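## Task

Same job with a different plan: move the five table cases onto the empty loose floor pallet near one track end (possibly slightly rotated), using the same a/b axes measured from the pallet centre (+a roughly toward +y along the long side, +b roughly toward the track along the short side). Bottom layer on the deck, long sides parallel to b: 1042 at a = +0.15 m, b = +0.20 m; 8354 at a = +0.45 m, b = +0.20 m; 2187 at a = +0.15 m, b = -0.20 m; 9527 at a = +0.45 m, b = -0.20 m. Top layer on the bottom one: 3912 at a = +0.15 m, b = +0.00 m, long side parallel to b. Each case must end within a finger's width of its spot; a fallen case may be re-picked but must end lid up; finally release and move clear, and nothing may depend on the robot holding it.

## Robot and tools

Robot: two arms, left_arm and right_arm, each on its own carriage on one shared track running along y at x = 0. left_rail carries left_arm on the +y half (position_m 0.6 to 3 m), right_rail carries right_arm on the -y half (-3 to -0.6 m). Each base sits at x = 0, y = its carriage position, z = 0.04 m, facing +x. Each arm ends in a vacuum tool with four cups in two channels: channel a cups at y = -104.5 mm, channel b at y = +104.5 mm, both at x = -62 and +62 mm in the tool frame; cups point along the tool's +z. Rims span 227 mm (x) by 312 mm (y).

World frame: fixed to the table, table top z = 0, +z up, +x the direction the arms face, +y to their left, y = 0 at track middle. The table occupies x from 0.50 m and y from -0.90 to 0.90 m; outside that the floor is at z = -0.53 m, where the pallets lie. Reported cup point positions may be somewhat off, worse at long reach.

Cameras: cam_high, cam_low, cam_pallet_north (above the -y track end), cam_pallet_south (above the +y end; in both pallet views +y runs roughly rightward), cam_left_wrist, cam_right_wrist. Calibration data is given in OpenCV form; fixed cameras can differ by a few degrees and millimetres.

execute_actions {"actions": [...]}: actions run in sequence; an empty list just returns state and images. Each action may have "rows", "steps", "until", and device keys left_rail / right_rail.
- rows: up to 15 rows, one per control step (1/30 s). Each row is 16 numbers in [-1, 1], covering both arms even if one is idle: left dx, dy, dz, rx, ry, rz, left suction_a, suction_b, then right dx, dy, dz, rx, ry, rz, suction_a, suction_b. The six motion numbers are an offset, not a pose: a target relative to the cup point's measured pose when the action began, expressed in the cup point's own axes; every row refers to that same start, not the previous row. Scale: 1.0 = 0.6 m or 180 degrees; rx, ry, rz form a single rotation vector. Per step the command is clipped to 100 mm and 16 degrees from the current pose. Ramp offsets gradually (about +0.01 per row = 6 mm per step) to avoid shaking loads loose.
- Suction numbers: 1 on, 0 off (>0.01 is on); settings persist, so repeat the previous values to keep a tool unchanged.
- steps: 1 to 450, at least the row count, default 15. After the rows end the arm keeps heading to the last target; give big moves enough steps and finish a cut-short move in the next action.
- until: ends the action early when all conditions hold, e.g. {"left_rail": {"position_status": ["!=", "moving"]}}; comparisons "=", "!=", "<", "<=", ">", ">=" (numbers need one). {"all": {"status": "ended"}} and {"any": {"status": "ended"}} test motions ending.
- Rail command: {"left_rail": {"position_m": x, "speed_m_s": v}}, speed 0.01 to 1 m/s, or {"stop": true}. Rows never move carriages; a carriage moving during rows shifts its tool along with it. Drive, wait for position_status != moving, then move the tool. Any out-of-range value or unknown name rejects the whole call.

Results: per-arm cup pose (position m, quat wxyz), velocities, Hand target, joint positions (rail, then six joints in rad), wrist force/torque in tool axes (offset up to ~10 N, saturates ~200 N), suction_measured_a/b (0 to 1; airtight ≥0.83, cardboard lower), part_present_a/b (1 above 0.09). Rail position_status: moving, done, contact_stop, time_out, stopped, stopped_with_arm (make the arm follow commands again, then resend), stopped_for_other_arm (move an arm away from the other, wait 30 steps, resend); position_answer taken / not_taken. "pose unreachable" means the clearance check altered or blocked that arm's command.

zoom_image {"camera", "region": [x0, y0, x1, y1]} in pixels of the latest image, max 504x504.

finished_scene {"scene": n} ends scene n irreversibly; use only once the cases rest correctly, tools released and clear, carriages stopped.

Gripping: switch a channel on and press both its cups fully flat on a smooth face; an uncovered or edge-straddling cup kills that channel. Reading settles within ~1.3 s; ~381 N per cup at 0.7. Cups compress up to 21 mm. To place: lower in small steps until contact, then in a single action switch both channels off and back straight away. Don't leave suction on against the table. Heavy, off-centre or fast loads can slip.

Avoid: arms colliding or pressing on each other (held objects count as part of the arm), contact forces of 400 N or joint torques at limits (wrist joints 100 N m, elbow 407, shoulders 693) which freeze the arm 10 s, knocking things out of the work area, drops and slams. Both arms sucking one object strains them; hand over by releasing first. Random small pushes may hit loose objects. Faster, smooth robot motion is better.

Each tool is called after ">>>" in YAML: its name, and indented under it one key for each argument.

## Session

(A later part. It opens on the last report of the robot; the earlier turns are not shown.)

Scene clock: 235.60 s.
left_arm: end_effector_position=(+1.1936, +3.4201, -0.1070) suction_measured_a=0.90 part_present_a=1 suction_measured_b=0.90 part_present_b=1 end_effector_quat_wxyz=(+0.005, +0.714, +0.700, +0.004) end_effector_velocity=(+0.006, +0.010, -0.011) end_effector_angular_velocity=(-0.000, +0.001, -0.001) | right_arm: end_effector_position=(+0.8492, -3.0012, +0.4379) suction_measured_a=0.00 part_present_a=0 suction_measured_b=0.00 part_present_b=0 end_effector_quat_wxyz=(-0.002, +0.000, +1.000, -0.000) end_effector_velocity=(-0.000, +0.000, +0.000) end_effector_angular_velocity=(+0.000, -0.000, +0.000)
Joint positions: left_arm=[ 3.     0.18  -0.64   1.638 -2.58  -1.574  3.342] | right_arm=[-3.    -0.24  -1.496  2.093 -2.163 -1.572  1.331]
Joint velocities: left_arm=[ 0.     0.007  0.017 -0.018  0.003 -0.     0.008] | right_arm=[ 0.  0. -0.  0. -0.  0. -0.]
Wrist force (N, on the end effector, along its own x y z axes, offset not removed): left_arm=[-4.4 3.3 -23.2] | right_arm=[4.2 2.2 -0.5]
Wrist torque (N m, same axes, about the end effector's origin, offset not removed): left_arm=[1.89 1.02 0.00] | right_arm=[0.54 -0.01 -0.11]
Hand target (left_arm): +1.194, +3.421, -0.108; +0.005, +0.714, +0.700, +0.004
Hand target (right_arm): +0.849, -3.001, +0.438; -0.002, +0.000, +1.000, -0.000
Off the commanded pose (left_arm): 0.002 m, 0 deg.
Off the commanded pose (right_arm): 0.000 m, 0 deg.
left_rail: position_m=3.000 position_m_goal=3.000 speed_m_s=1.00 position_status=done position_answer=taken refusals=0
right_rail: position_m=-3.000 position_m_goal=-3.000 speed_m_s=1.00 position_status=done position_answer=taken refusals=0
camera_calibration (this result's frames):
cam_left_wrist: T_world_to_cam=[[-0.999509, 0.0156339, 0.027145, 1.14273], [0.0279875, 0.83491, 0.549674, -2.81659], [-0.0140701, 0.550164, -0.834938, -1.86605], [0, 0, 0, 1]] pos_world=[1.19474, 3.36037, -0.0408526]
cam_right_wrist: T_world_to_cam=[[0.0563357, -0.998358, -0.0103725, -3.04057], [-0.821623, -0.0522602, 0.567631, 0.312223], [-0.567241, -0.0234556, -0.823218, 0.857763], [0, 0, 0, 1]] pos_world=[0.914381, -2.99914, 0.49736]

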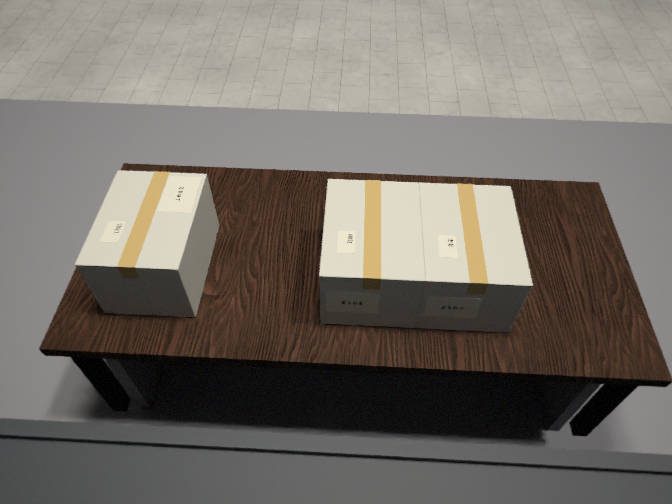

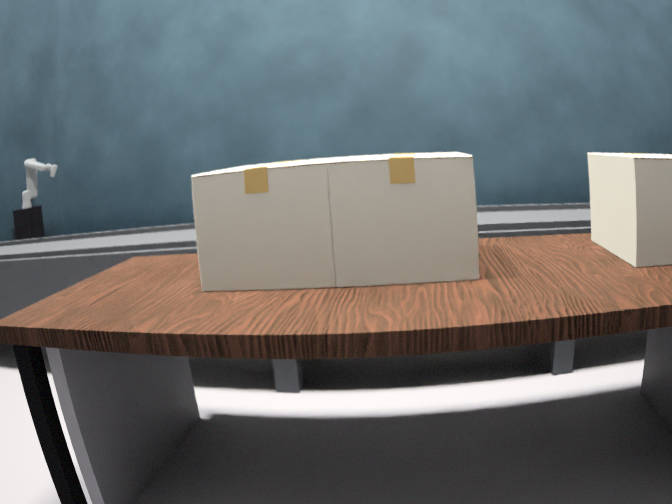

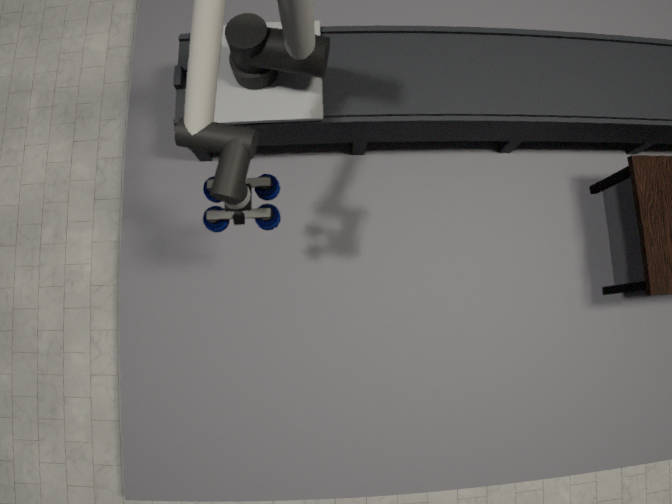

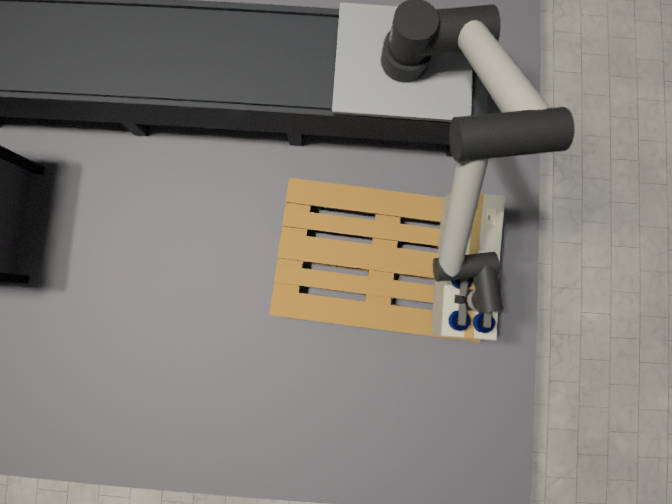

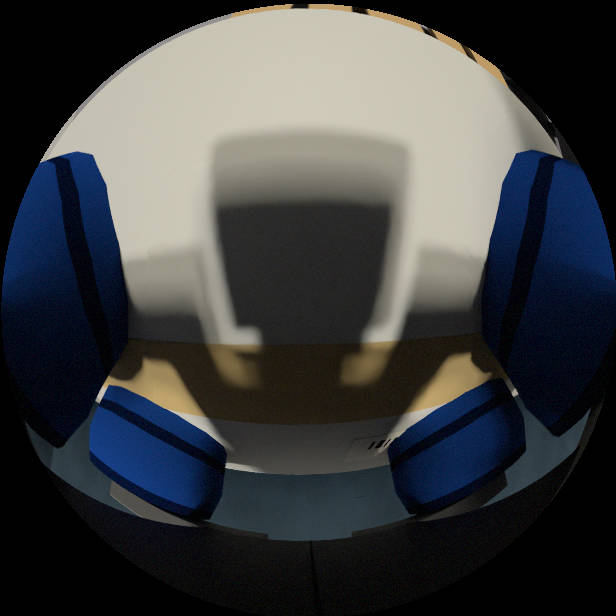

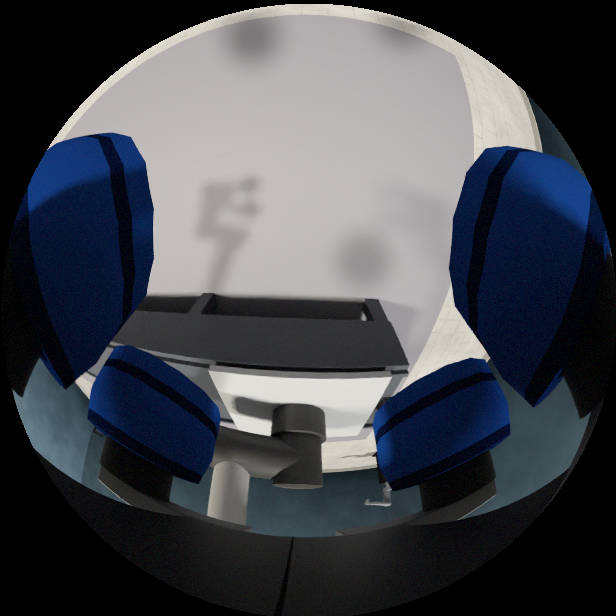

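>>> execute_actions:
  actions:
    - {"rows":[[0.001,0.003,0.006,0.0006,0,0.0015,1,1,0,0,0,0,0,0,0,0],[0.003,0.007,0.016,0.0014,0.0003,0.0035,1,1,0,0,0,0,0,0,0,0],[0.006,0.011,0.028,0.0023,0.0005,0.006,1,1,0,0,0,0,0,0,0,0],[0.008,0.015,0.041,0.0032,0.0007,0.008,1,1,0,0,0,0,0,0,0,0],[0.01,0.018,0.053,0.004,0.0009,0.01,1,1,0,0,0,0,0,0,0,0],[0.012,0.0205,0.062,0.0045,0.0009,0.0113,1,1,0,0,0,0,0,0,0,0],[0.012,0.0205,0.068,0.0045,0.0009,0.0113,1,1,0,0,0,0,0,0,0,0]],"steps":16}

>>> zoom_image:
  camera: "cam_pallet_south"
  region: [370, 240, 530, 360]

Scene clock: 247.73 s.
left_arm: end_effector_position=(+1.2064, +3.4269, -0.1470) suction_measured_a=0.90 part_present_a=1 suction_measured_b=0.90 part_present_b=1 end_effector_quat_wxyz=(-0.001, +0.726, +0.687, +0.000) end_effector_velocity=(+0.003, +0.001, -0.007) end_effector_angular_velocity=(+0.001, +0.001, -0.005) | right_arm: end_effector_position=(+0.8492, -3.0012, +0.4379) suction_measured_a=0.00 part_present_a=0 suction_measured_b=0.00 part_present_b=0 end_effector_quat_wxyz=(-0.002, +0.000, +1.000, -0.000) end_effector_velocity=(+0.000, +0.000, -0.000) end_effector_angular_velocity=(+0.000, +0.000, -0.000)
Joint positions: left_arm=[ 3.     0.182 -0.592  1.599 -2.577 -1.569  3.379] | right_arm=[-3.    -0.24  -1.496  2.093 -2.163 -1.572  1.331]
Joint velocities: left_arm=[ 0.     0.001  0.009 -0.007  0.     0.001  0.005] | right_arm=[ 0.  0.  0. -0.  0.  0.  0.]
Wrist force (N, on the end effector, along its own x y z axes, offset not removed): left_arm=[1.9 5.7 -28.1] | right_arm=[-1.1 -4.2 1.3]
Wrist torque (N m, same axes, about the end effector's origin, offset not removed): left_arm=[2.69 -0.26 0.19] | right_arm=[-0.30 0.77 -0.06]
Hand target (left_arm): +1.207, +3.427, -0.148; -0.001, +0.727, +0.687, +0.000
Hand target (right_arm): +0.849, -3.001, +0.438; -0.002, +0.000, +1.000, -0.000
Off the commanded pose (left_arm): 0.001 m, 0 deg.
Off the commanded pose (right_arm): 0.000 m, 0 deg.
left_rail: position_m=3.000 position_m_goal=3.000 speed_m_s=1.00 position_status=done position_answer=taken refusals=0
right_rail: position_m=-3.000 position_m_goal=-3.000 speed_m_s=1.00 position_status=done position_answer=taken refusals=0
camera_calibration (this result's frames):
cam_left_wrist: T_world_to_cam=[[-0.997876, 0.0505287, 0.0411029, 1.03697], [0.0648318, 0.831341, 0.551968, -2.83251], [-0.00628036, 0.55346, -0.832852, -1.92339], [0, 0, 0, 1]] pos_world=[1.20632, 3.3669, -0.0810669]
cam_right_wrist: T_world_to_cam=[[0.0563358, -0.998358, -0.0103723, -3.04057], [-0.821623, -0.0522602, 0.567631, 0.312223], [-0.567241, -0.0234558, -0.823218, 0.857762], [0, 0, 0, 1]] pos_world=[0.914381, -2.99914, 0.49736]

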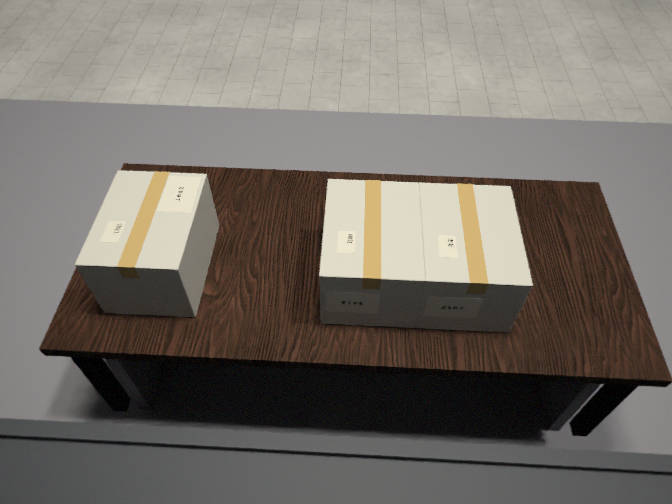

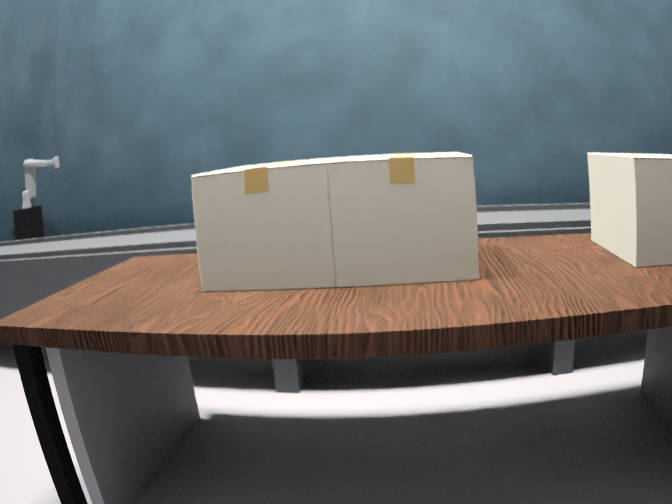

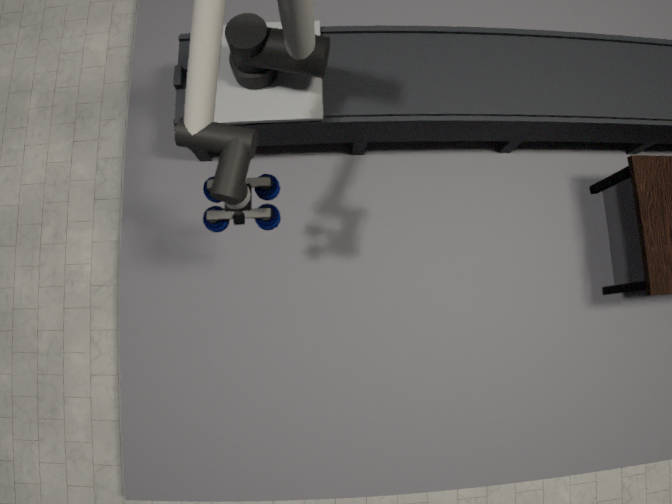

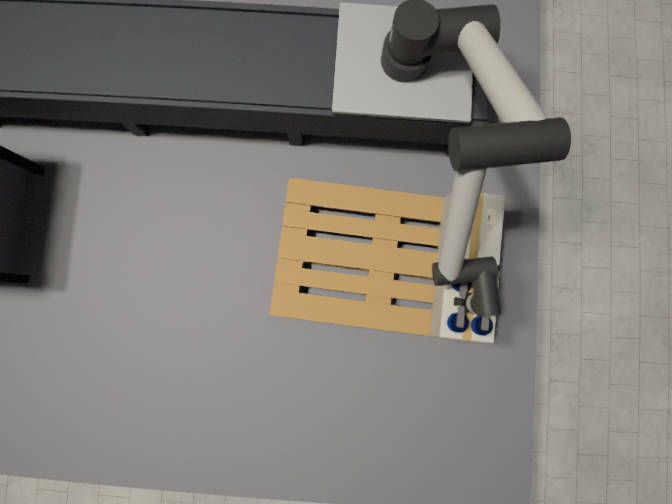

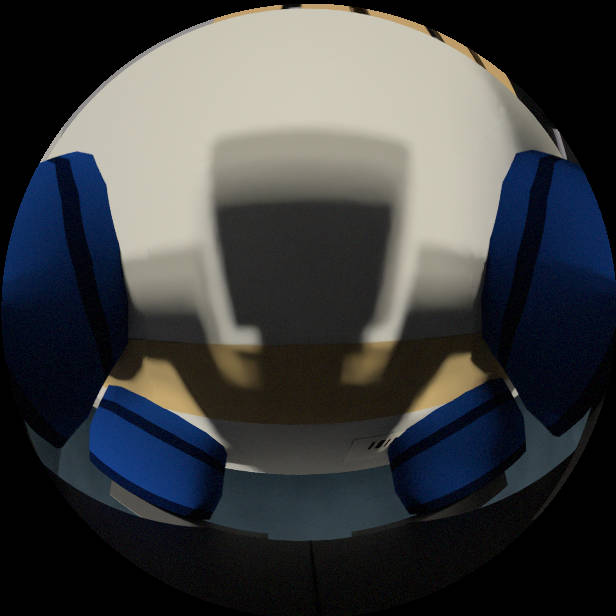

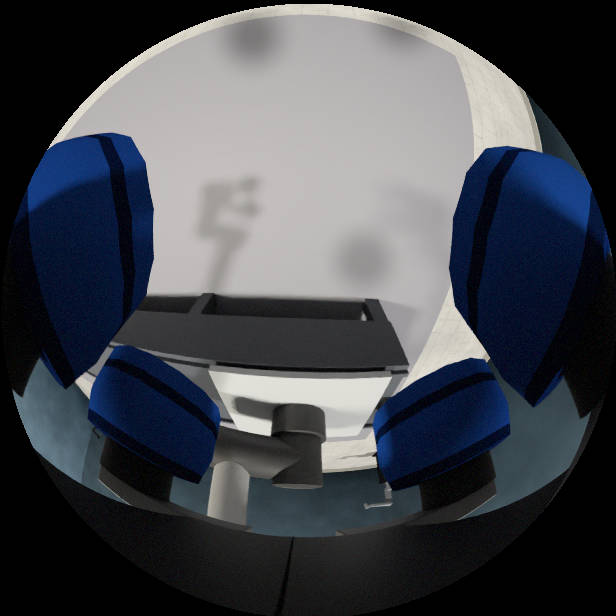

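Region (370, 240, 530, 360) of cam_pallet_south's 672x504 image, scaled by 3.150, with more detail than that image has; it fills the top 378 rows of this view, and the rest is white.

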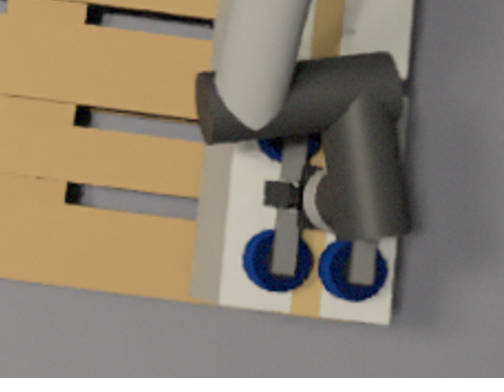

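>>> execute_actions:
  actions:
    - {"rows":[[0,-0.002,0.004,0,0,0,1,1,0,0,0,0,0,0,0,0],[0,-0.004,0.008,0,0,0,1,1,0,0,0,0,0,0,0,0],[0,-0.006,0.012,0,0,0,1,1,0,0,0,0,0,0,0,0],[0,-0.007,0.016,0,0,0,1,1,0,0,0,0,0,0,0,0],[0,-0.007,0.02,0,0,0,1,1,0,0,0,0,0,0,0,0]],"steps":13}
    - {"rows":[[0,0,-0.006,0,0,0,0,0,0,0,0,0,0,0,0,0],[0,0,-0.014,0,0,0,0,0,0,0,0,0,0,0,0,0],[0,0,-0.025,0,0,0,0,0,0,0,0,0,0,0,0,0],[0,0,-0.04,0,0,0,0,0,0,0,0,0,0,0,0,0],[0,0,-0.055,0,0,0,0,0,0,0,0,0,0,0,0,0],[0,0,-0.07,0,0,0,0,0,0,0,0,0,0,0,0,0]],"steps":12}
    - {"left_rail":{"position_m":1.15},"rows":[[-0.01,0,-0.03,0,0,0,0,0,0,0,0,0,0,0,0,0],[-0.03,-0.01,-0.07,0,0,0,0,0,0,0,0,0,0,0,0,0],[-0.07,-0.03,-0.12,0,0,0,0,0,0,0,0,0,0,0,0,0],[-0.13,-0.05,-0.18,0,0,0,0,0,0,0,0,0,0,0,0,0],[-0.855,-0.37,-0.92,0,0,-0.0176,0,0,0,0,0,0,0,0,0,0]],"steps":48}
    - {"rows":[[-0.05,-0.01,0,0,0,0,0,0,0,0,0,0,0,0,0,0],[-0.11,-0.03,0,0,0,0,0,0,0,0,0,0,0,0,0,0],[-0.817,-0.23,0,0,0,0,0,0,0,0,0,0,0,0,0,0]],"steps":36}

>>> zoom_image:
  camera: "cam_pallet_south"
  region: [255, 165, 535, 355]

Scene clock: 265.67 s.
left_arm: end_effector_position=(+0.8156, +0.5887, +0.4273) suction_measured_a=0.01 part_present_a=0 suction_measured_b=0.01 part_present_b=0 end_effector_quat_wxyz=(-0.002, +0.707, +0.707, +0.001) end_effector_velocity=(-0.001, -0.009, -0.000) end_effector_angular_velocity=(+0.001, -0.000, +0.001) | right_arm: end_effector_position=(+0.8492, -3.0012, +0.4379) suction_measured_a=0.00 part_present_a=0 suction_measured_b=0.00 part_present_b=0 end_effector_quat_wxyz=(-0.002, +0.000, +1.000, -0.000) end_effector_velocity=(-0.000, +0.000, +0.000) end_effector_angular_velocity=(-0.000, -0.000, +0.000)
Joint positions: left_arm=[ 1.15  -0.808 -1.335  1.914 -2.146 -1.569  2.334] | right_arm=[-3.    -0.24  -1.496  2.093 -2.163 -1.572  1.331]
Joint velocities: left_arm=[ 0.    -0.007  0.005 -0.006  0.002  0.001 -0.008] | right_arm=[ 0.  0. -0.  0. -0.  0. -0.]
Wrist force (N, on the end effector, along its own x y z axes, offset not removed): left_arm=[-2.3 5.5 8.8] | right_arm=[-1.6 -4.7 1.6]
Wrist torque (N m, same axes, about the end effector's origin, offset not removed): left_arm=[0.99 -0.09 0.14] | right_arm=[-0.43 0.87 -0.11]
Hand target (left_arm): +0.816, +0.588, +0.427; -0.002, +0.707, +0.707, +0.001
Hand target (right_arm): +0.849, -3.001, +0.438; -0.002, +0.000, +1.000, -0.000
Off the commanded pose (left_arm): 0.001 m, 0 deg.
Off the commanded pose (right_arm): 0.000 m, 0 deg.
left_rail: position_m=1.150 position_m_goal=1.150 speed_m_s=1.00 position_status=done position_answer=taken refusals=0
right_rail: position_m=-3.000 position_m_goal=-3.000 speed_m_s=1.00 position_status=done position_answer=taken refusals=0
camera_calibration (this result's frames):
cam_left_wrist: T_world_to_cam=[[-0.999145, -0.00463589, 0.0410918, 0.800348], [0.0188925, 0.832755, 0.553319, -0.728528], [-0.0367846, 0.553622, -0.831955, 0.147633], [0, 0, 0, 1]] pos_world=[0.818858, 0.528663, 0.493045]
cam_right_wrist: T_world_to_cam=[[0.0563356, -0.998358, -0.0103723, -3.04057], [-0.821623, -0.05226, 0.567631, 0.312224], [-0.567241, -0.0234557, -0.823218, 0.857763], [0, 0, 0, 1]] pos_world=[0.914381, -2.99914, 0.49736]

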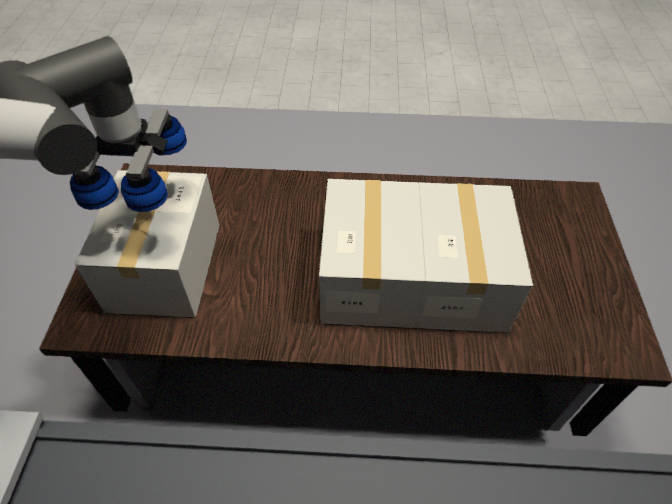

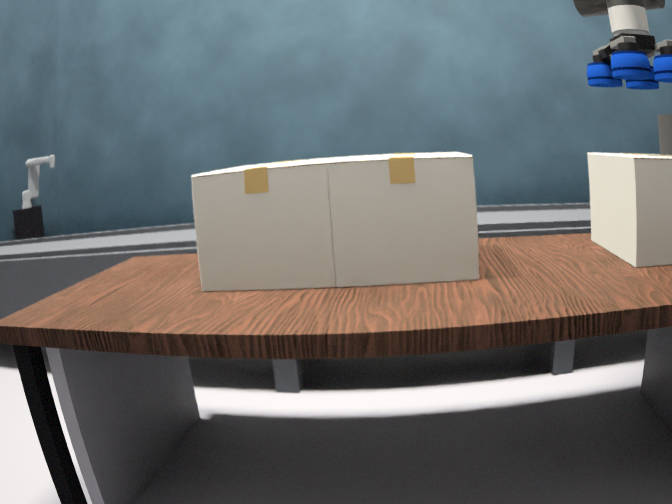

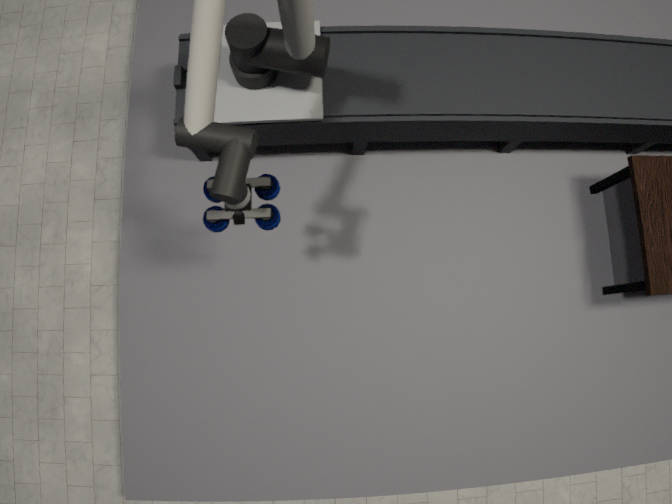

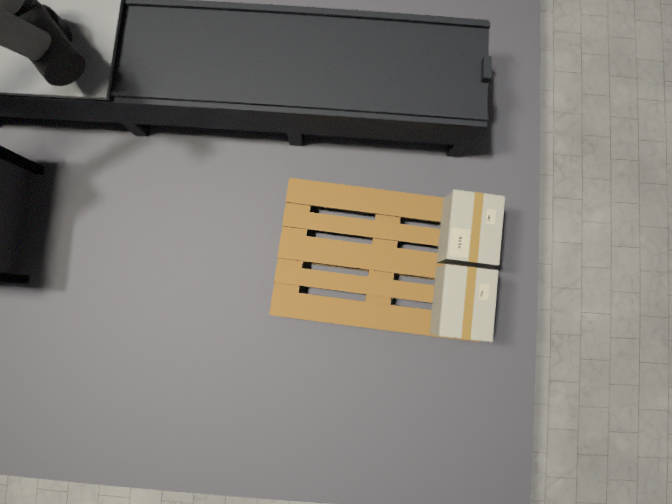

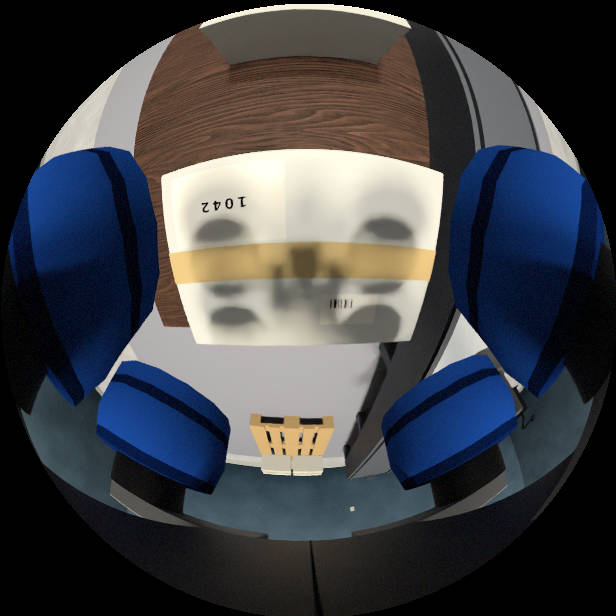

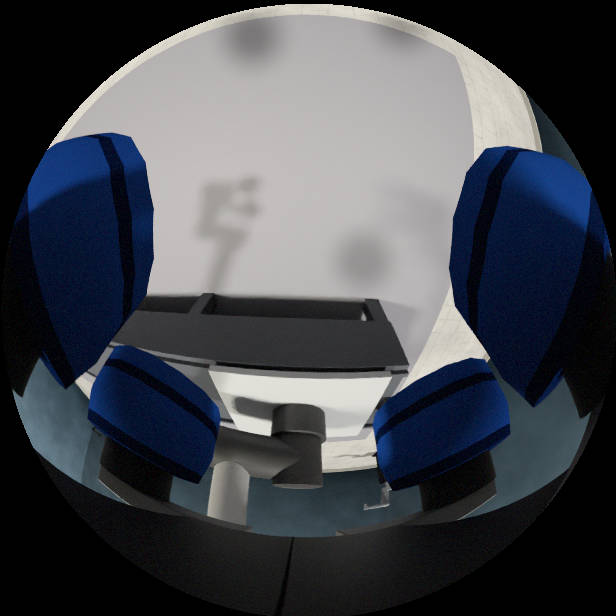

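Region (255, 165, 535, 355) of cam_pallet_south's 672x504 image, scaled by 1.800, with more detail than that image has; it fills the top 342 rows of this view, and the rest is white.

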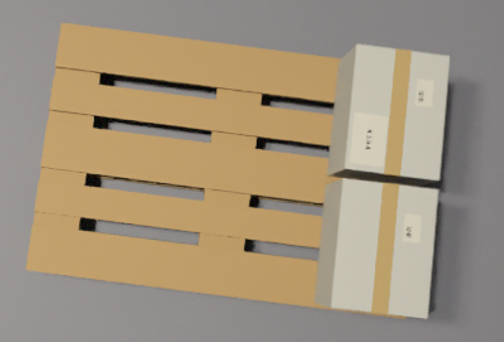

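>>> execute_actions:
  actions: []

Scene clock: 285.47 s.
left_arm: end_effector_position=(+0.8155, +0.5878, +0.4272) suction_measured_a=0.01 part_present_a=0 suction_measured_b=0.01 part_present_b=0 end_effector_quat_wxyz=(-0.002, +0.707, +0.707, +0.001) end_effector_velocity=(+0.000, -0.000, -0.000) end_effector_angular_velocity=(+0.000, +0.000, -0.000) | right_arm: end_effector_position=(+0.8492, -3.0012, +0.4379) suction_measured_a=0.00 part_present_a=0 suction_measured_b=0.00 part_present_b=0 end_effector_quat_wxyz=(-0.002, +0.000, +1.000, -0.000) end_effector_velocity=(-0.000, -0.000, +0.000) end_effector_angular_velocity=(-0.000, -0.000, -0.000)
Joint positions: left_arm=[ 1.15  -0.808 -1.335  1.913 -2.146 -1.569  2.333] | right_arm=[-3.    -0.24  -1.496  2.093 -2.163 -1.572  1.331]
Joint velocities: left_arm=[ 0. -0.  0. -0.  0. -0.  0.] | right_arm=[ 0. -0. -0.  0. -0.  0. -0.]
Wrist force (N, on the end effector, along its own x y z axes, offset not removed): left_arm=[-2.2 1.3 5.0] | right_arm=[0.4 -6.5 -2.0]
Wrist torque (N m, same axes, about the end effector's origin, offset not removed): left_arm=[0.22 -0.22 0.24] | right_arm=[-0.31 0.55 -0.20]
Hand target (left_arm): +0.816, +0.588, +0.427; -0.002, +0.707, +0.707, +0.001
Hand target (right_arm): +0.849, -3.001, +0.438; -0.002, +0.000, +1.000, -0.000
Off the commanded pose (left_arm): 0.000 m, 0 deg.
Off the commanded pose (right_arm): 0.000 m, 0 deg.
left_rail: position_m=1.150 position_m_goal=1.150 speed_m_s=1.00 position_status=done position_answer=taken refusals=0
right_rail: position_m=-3.000 position_m_goal=-3.000 speed_m_s=1.00 position_status=done position_answer=taken refusals=0
camera_calibration (this result's frames):
cam_left_wrist: T_world_to_cam=[[-0.999145, -0.00459807, 0.0410911, 0.800221], [0.018927, 0.832704, 0.553395, -0.727804], [-0.0367613, 0.553699, -0.831905, 0.147994], [0, 0, 0, 1]] pos_world=[0.818753, 0.527781, 0.492998]
cam_right_wrist: T_world_to_cam=[[0.0563355, -0.998358, -0.0103722, -3.04057], [-0.821623, -0.05226, 0.567631, 0.312224], [-0.567241, -0.0234557, -0.823218, 0.857763], [0, 0, 0, 1]] pos_world=[0.914381, -2.99914, 0.49736]

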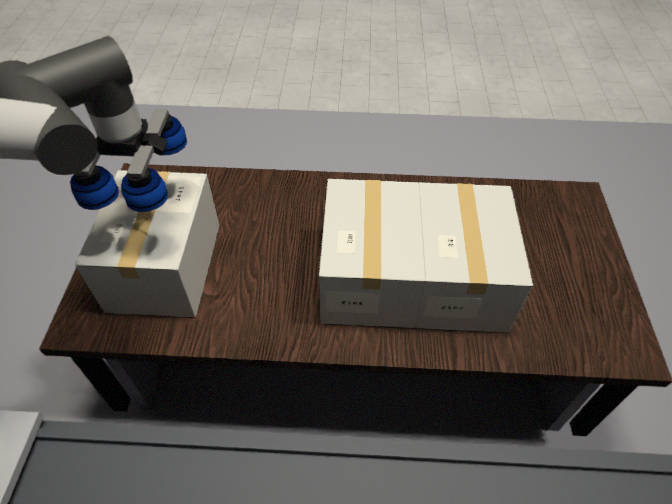

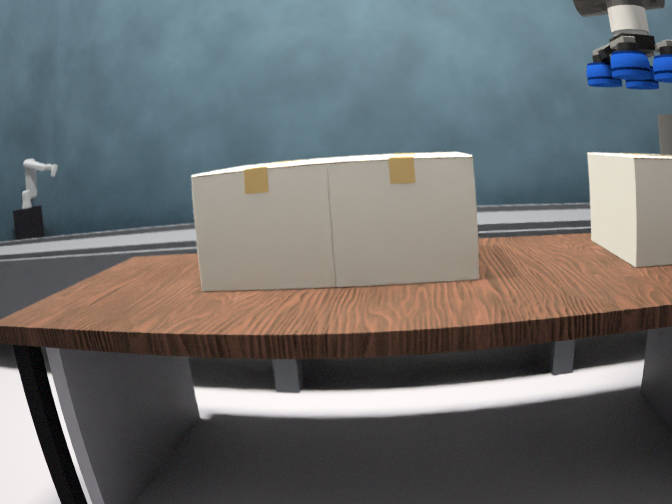

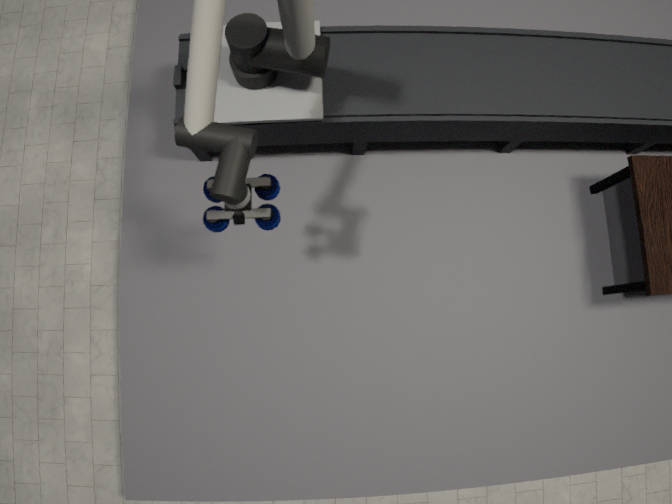

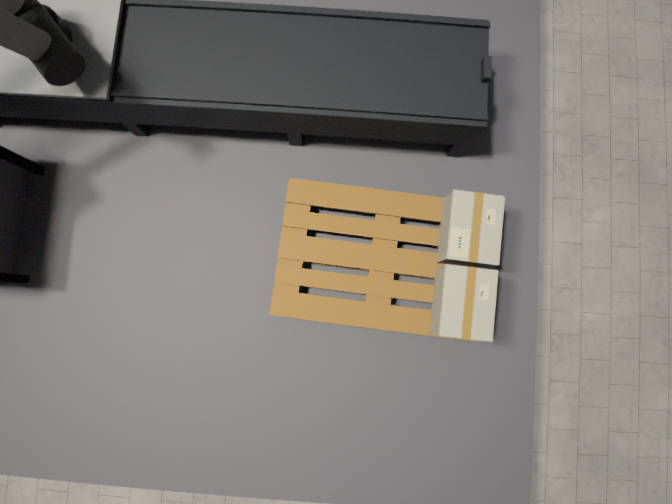

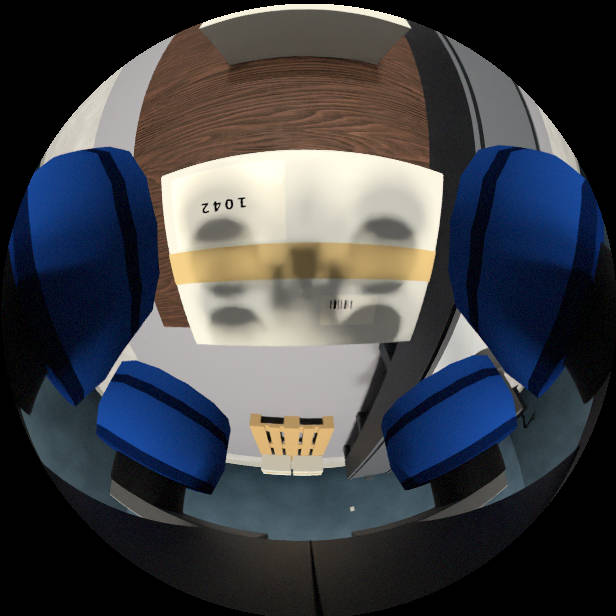

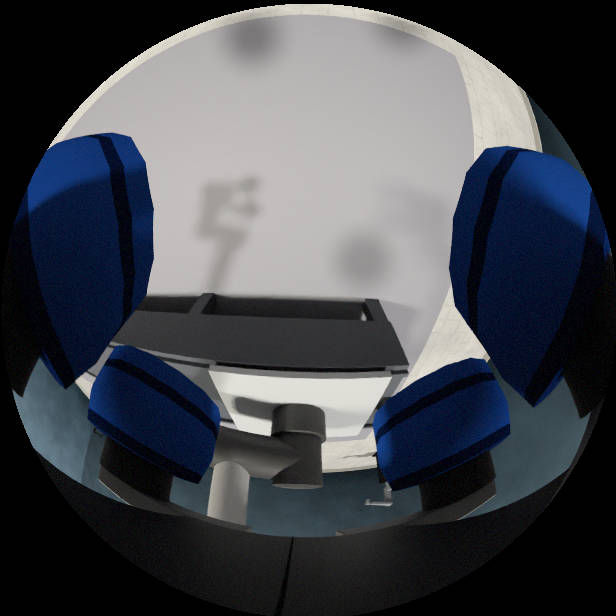

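>>> execute_actions:
  actions:
    - {"rows":[[0.01,0.002,0.03,0,0,0,0,0,0,0,0,0,0,0,0,0],[0.02,0.004,0.07,0,0,0,0,0,0,0,0,0,0,0,0,0],[0.03,0.006,0.12,0,0,0,0,0,0,0,0,0,0,0,0,0],[0.036,0.006,0.17,0,0,0,0,0,0,0,0,0,0,0,0,0],[0.036,0.006,0.22,0,0,0,0,0,0,0,0,0,0,0,0,0],[0.036,0.006,0.26,0,0,0,0,0,0,0,0,0,0,0,0,0],[0.036,0.006,0.282,0,0,0,0,0,0,0,0,0,0,0,0,0]],"steps":20}
    - {"rows":[[0,0,0.01,0,0,0,1,1,0,0,0,0,0,0,0,0],[0,0,0.02,0,0,0,1,1,0,0,0,0,0,0,0,0],[0,0,0.03,0,0,0,1,1,0,0,0,0,0,0,0,0],[0,0,0.04,0,0,0,1,1,0,0,0,0,0,0,0,0],[0,0,0.052,0,0,0,1,1,0,0,0,0,0,0,0,0]],"steps":25}

Scene clock: 295.57 s.
left_arm: end_effector_position=(+0.8189, +0.6103, +0.2279) suction_measured_a=0.89 part_present_a=1 suction_measured_b=0.89 part_present_b=1 end_effector_quat_wxyz=(-0.002, +0.707, +0.707, +0.001) end_effector_velocity=(-0.000, +0.000, -0.000) end_effector_angular_velocity=(+0.000, +0.000, +0.000) | right_arm: end_effector_position=(+0.8492, -3.0012, +0.4379) suction_measured_a=0.00 part_present_a=0 suction_measured_b=0.00 part_present_b=0 end_effector_quat_wxyz=(-0.002, +0.000, +1.000, -0.000) end_effector_velocity=(-0.000, -0.000, +0.000) end_effector_angular_velocity=(-0.000, -0.000, +0.000)
Joint positions: left_arm=[ 1.15  -0.79  -1.178  2.045 -2.435 -1.569  2.352] | right_arm=[-3.    -0.24  -1.496  2.093 -2.163 -1.572  1.331]
Joint velocities: left_arm=[ 0.  0.  0.  0. -0.  0. -0.] | right_arm=[ 0. -0. -0.  0. -0. -0. -0.]
Wrist force (N, on the end effector, along its own x y z axes, offset not removed): left_arm=[-2.1 1.5 -27.4] | right_arm=[0.1 -2.9 -4.1]
Wrist torque (N m, same axes, about the end effector's origin, offset not removed): left_arm=[2.24 0.37 0.12] | right_arm=[-0.13 0.62 -0.23]
Hand target (left_arm): +0.819, +0.610, +0.228; -0.002, +0.707, +0.707, +0.001
Hand target (right_arm): +0.849, -3.001, +0.438; -0.002, +0.000, +1.000, -0.000
Off the commanded pose (left_arm): 0.000 m, 0 deg.
Off the commanded pose (right_arm): 0.000 m, 0 deg.
left_rail: position_m=1.150 position_m_goal=1.150 speed_m_s=1.00 position_status=done position_answer=taken refusals=0
right_rail: position_m=-3.000 position_m_goal=-3.000 speed_m_s=1.00 position_status=done position_answer=taken refusals=0
camera_calibration (this result's frames):
cam_left_wrist: T_world_to_cam=[[-0.999142, -0.00460621, 0.0411584, 0.811856], [0.0189644, 0.8326, 0.553549, -0.636286], [-0.0368183, 0.553855, -0.831799, -0.0302011], [0, 0, 0, 1]] pos_world=[0.822114, 0.550239, 0.29368]
cam_right_wrist: T_world_to_cam=[[0.0563355, -0.998358, -0.0103723, -3.04057], [-0.821623, -0.05226, 0.567631, 0.312224], [-0.567241, -0.0234557, -0.823218, 0.857763], [0, 0, 0, 1]] pos_world=[0.914381, -2.99914, 0.49736]

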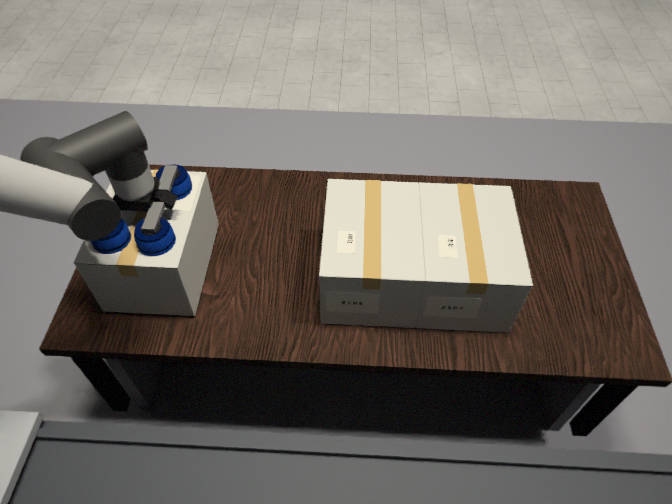

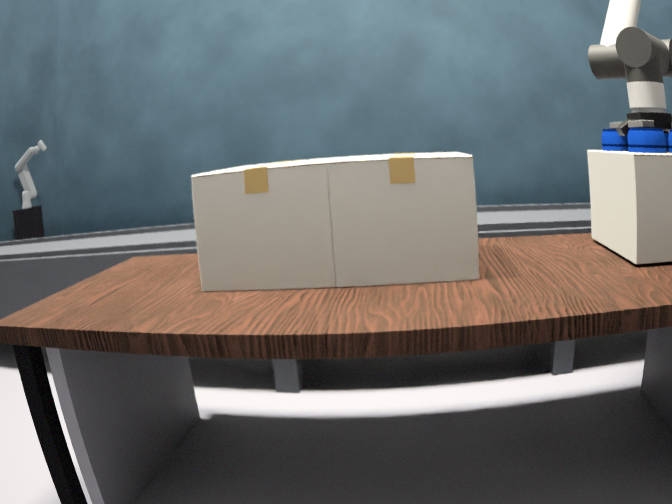

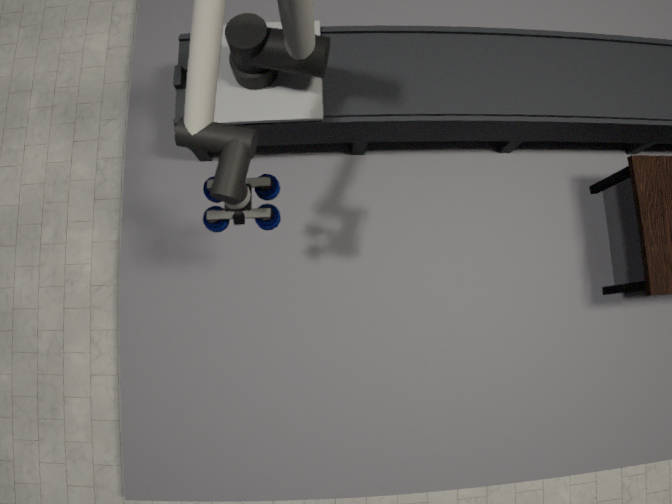

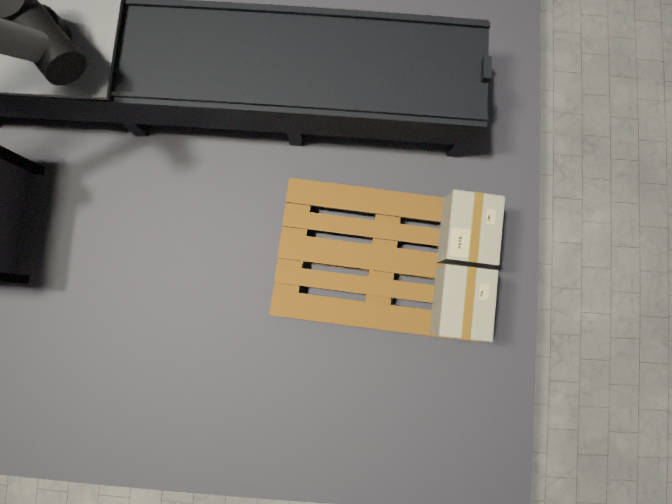

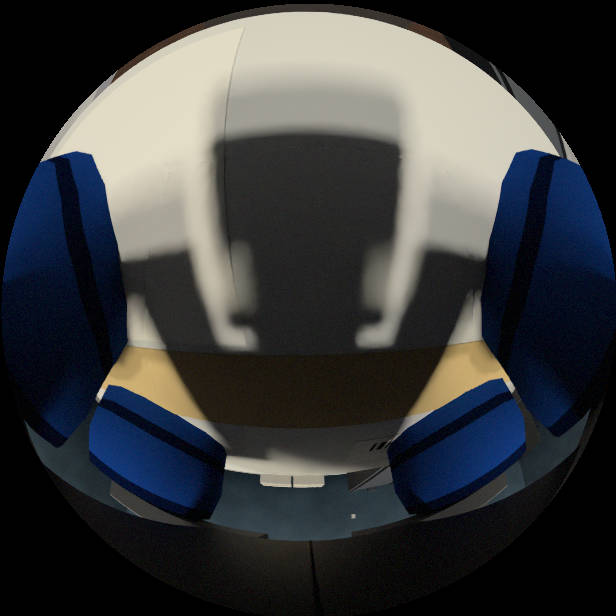

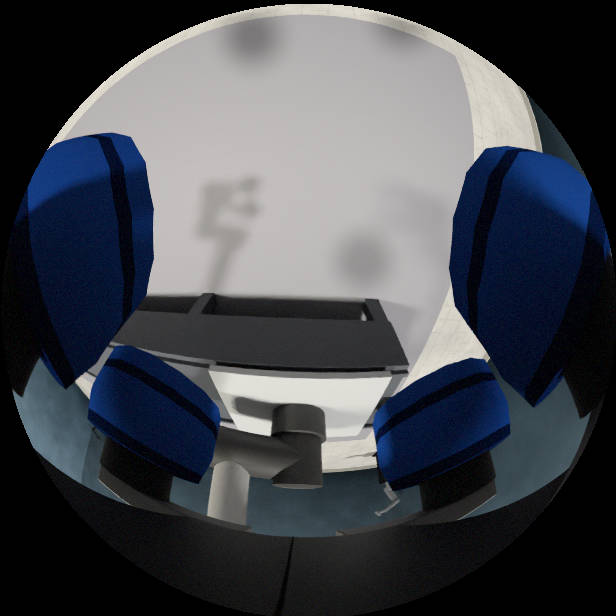

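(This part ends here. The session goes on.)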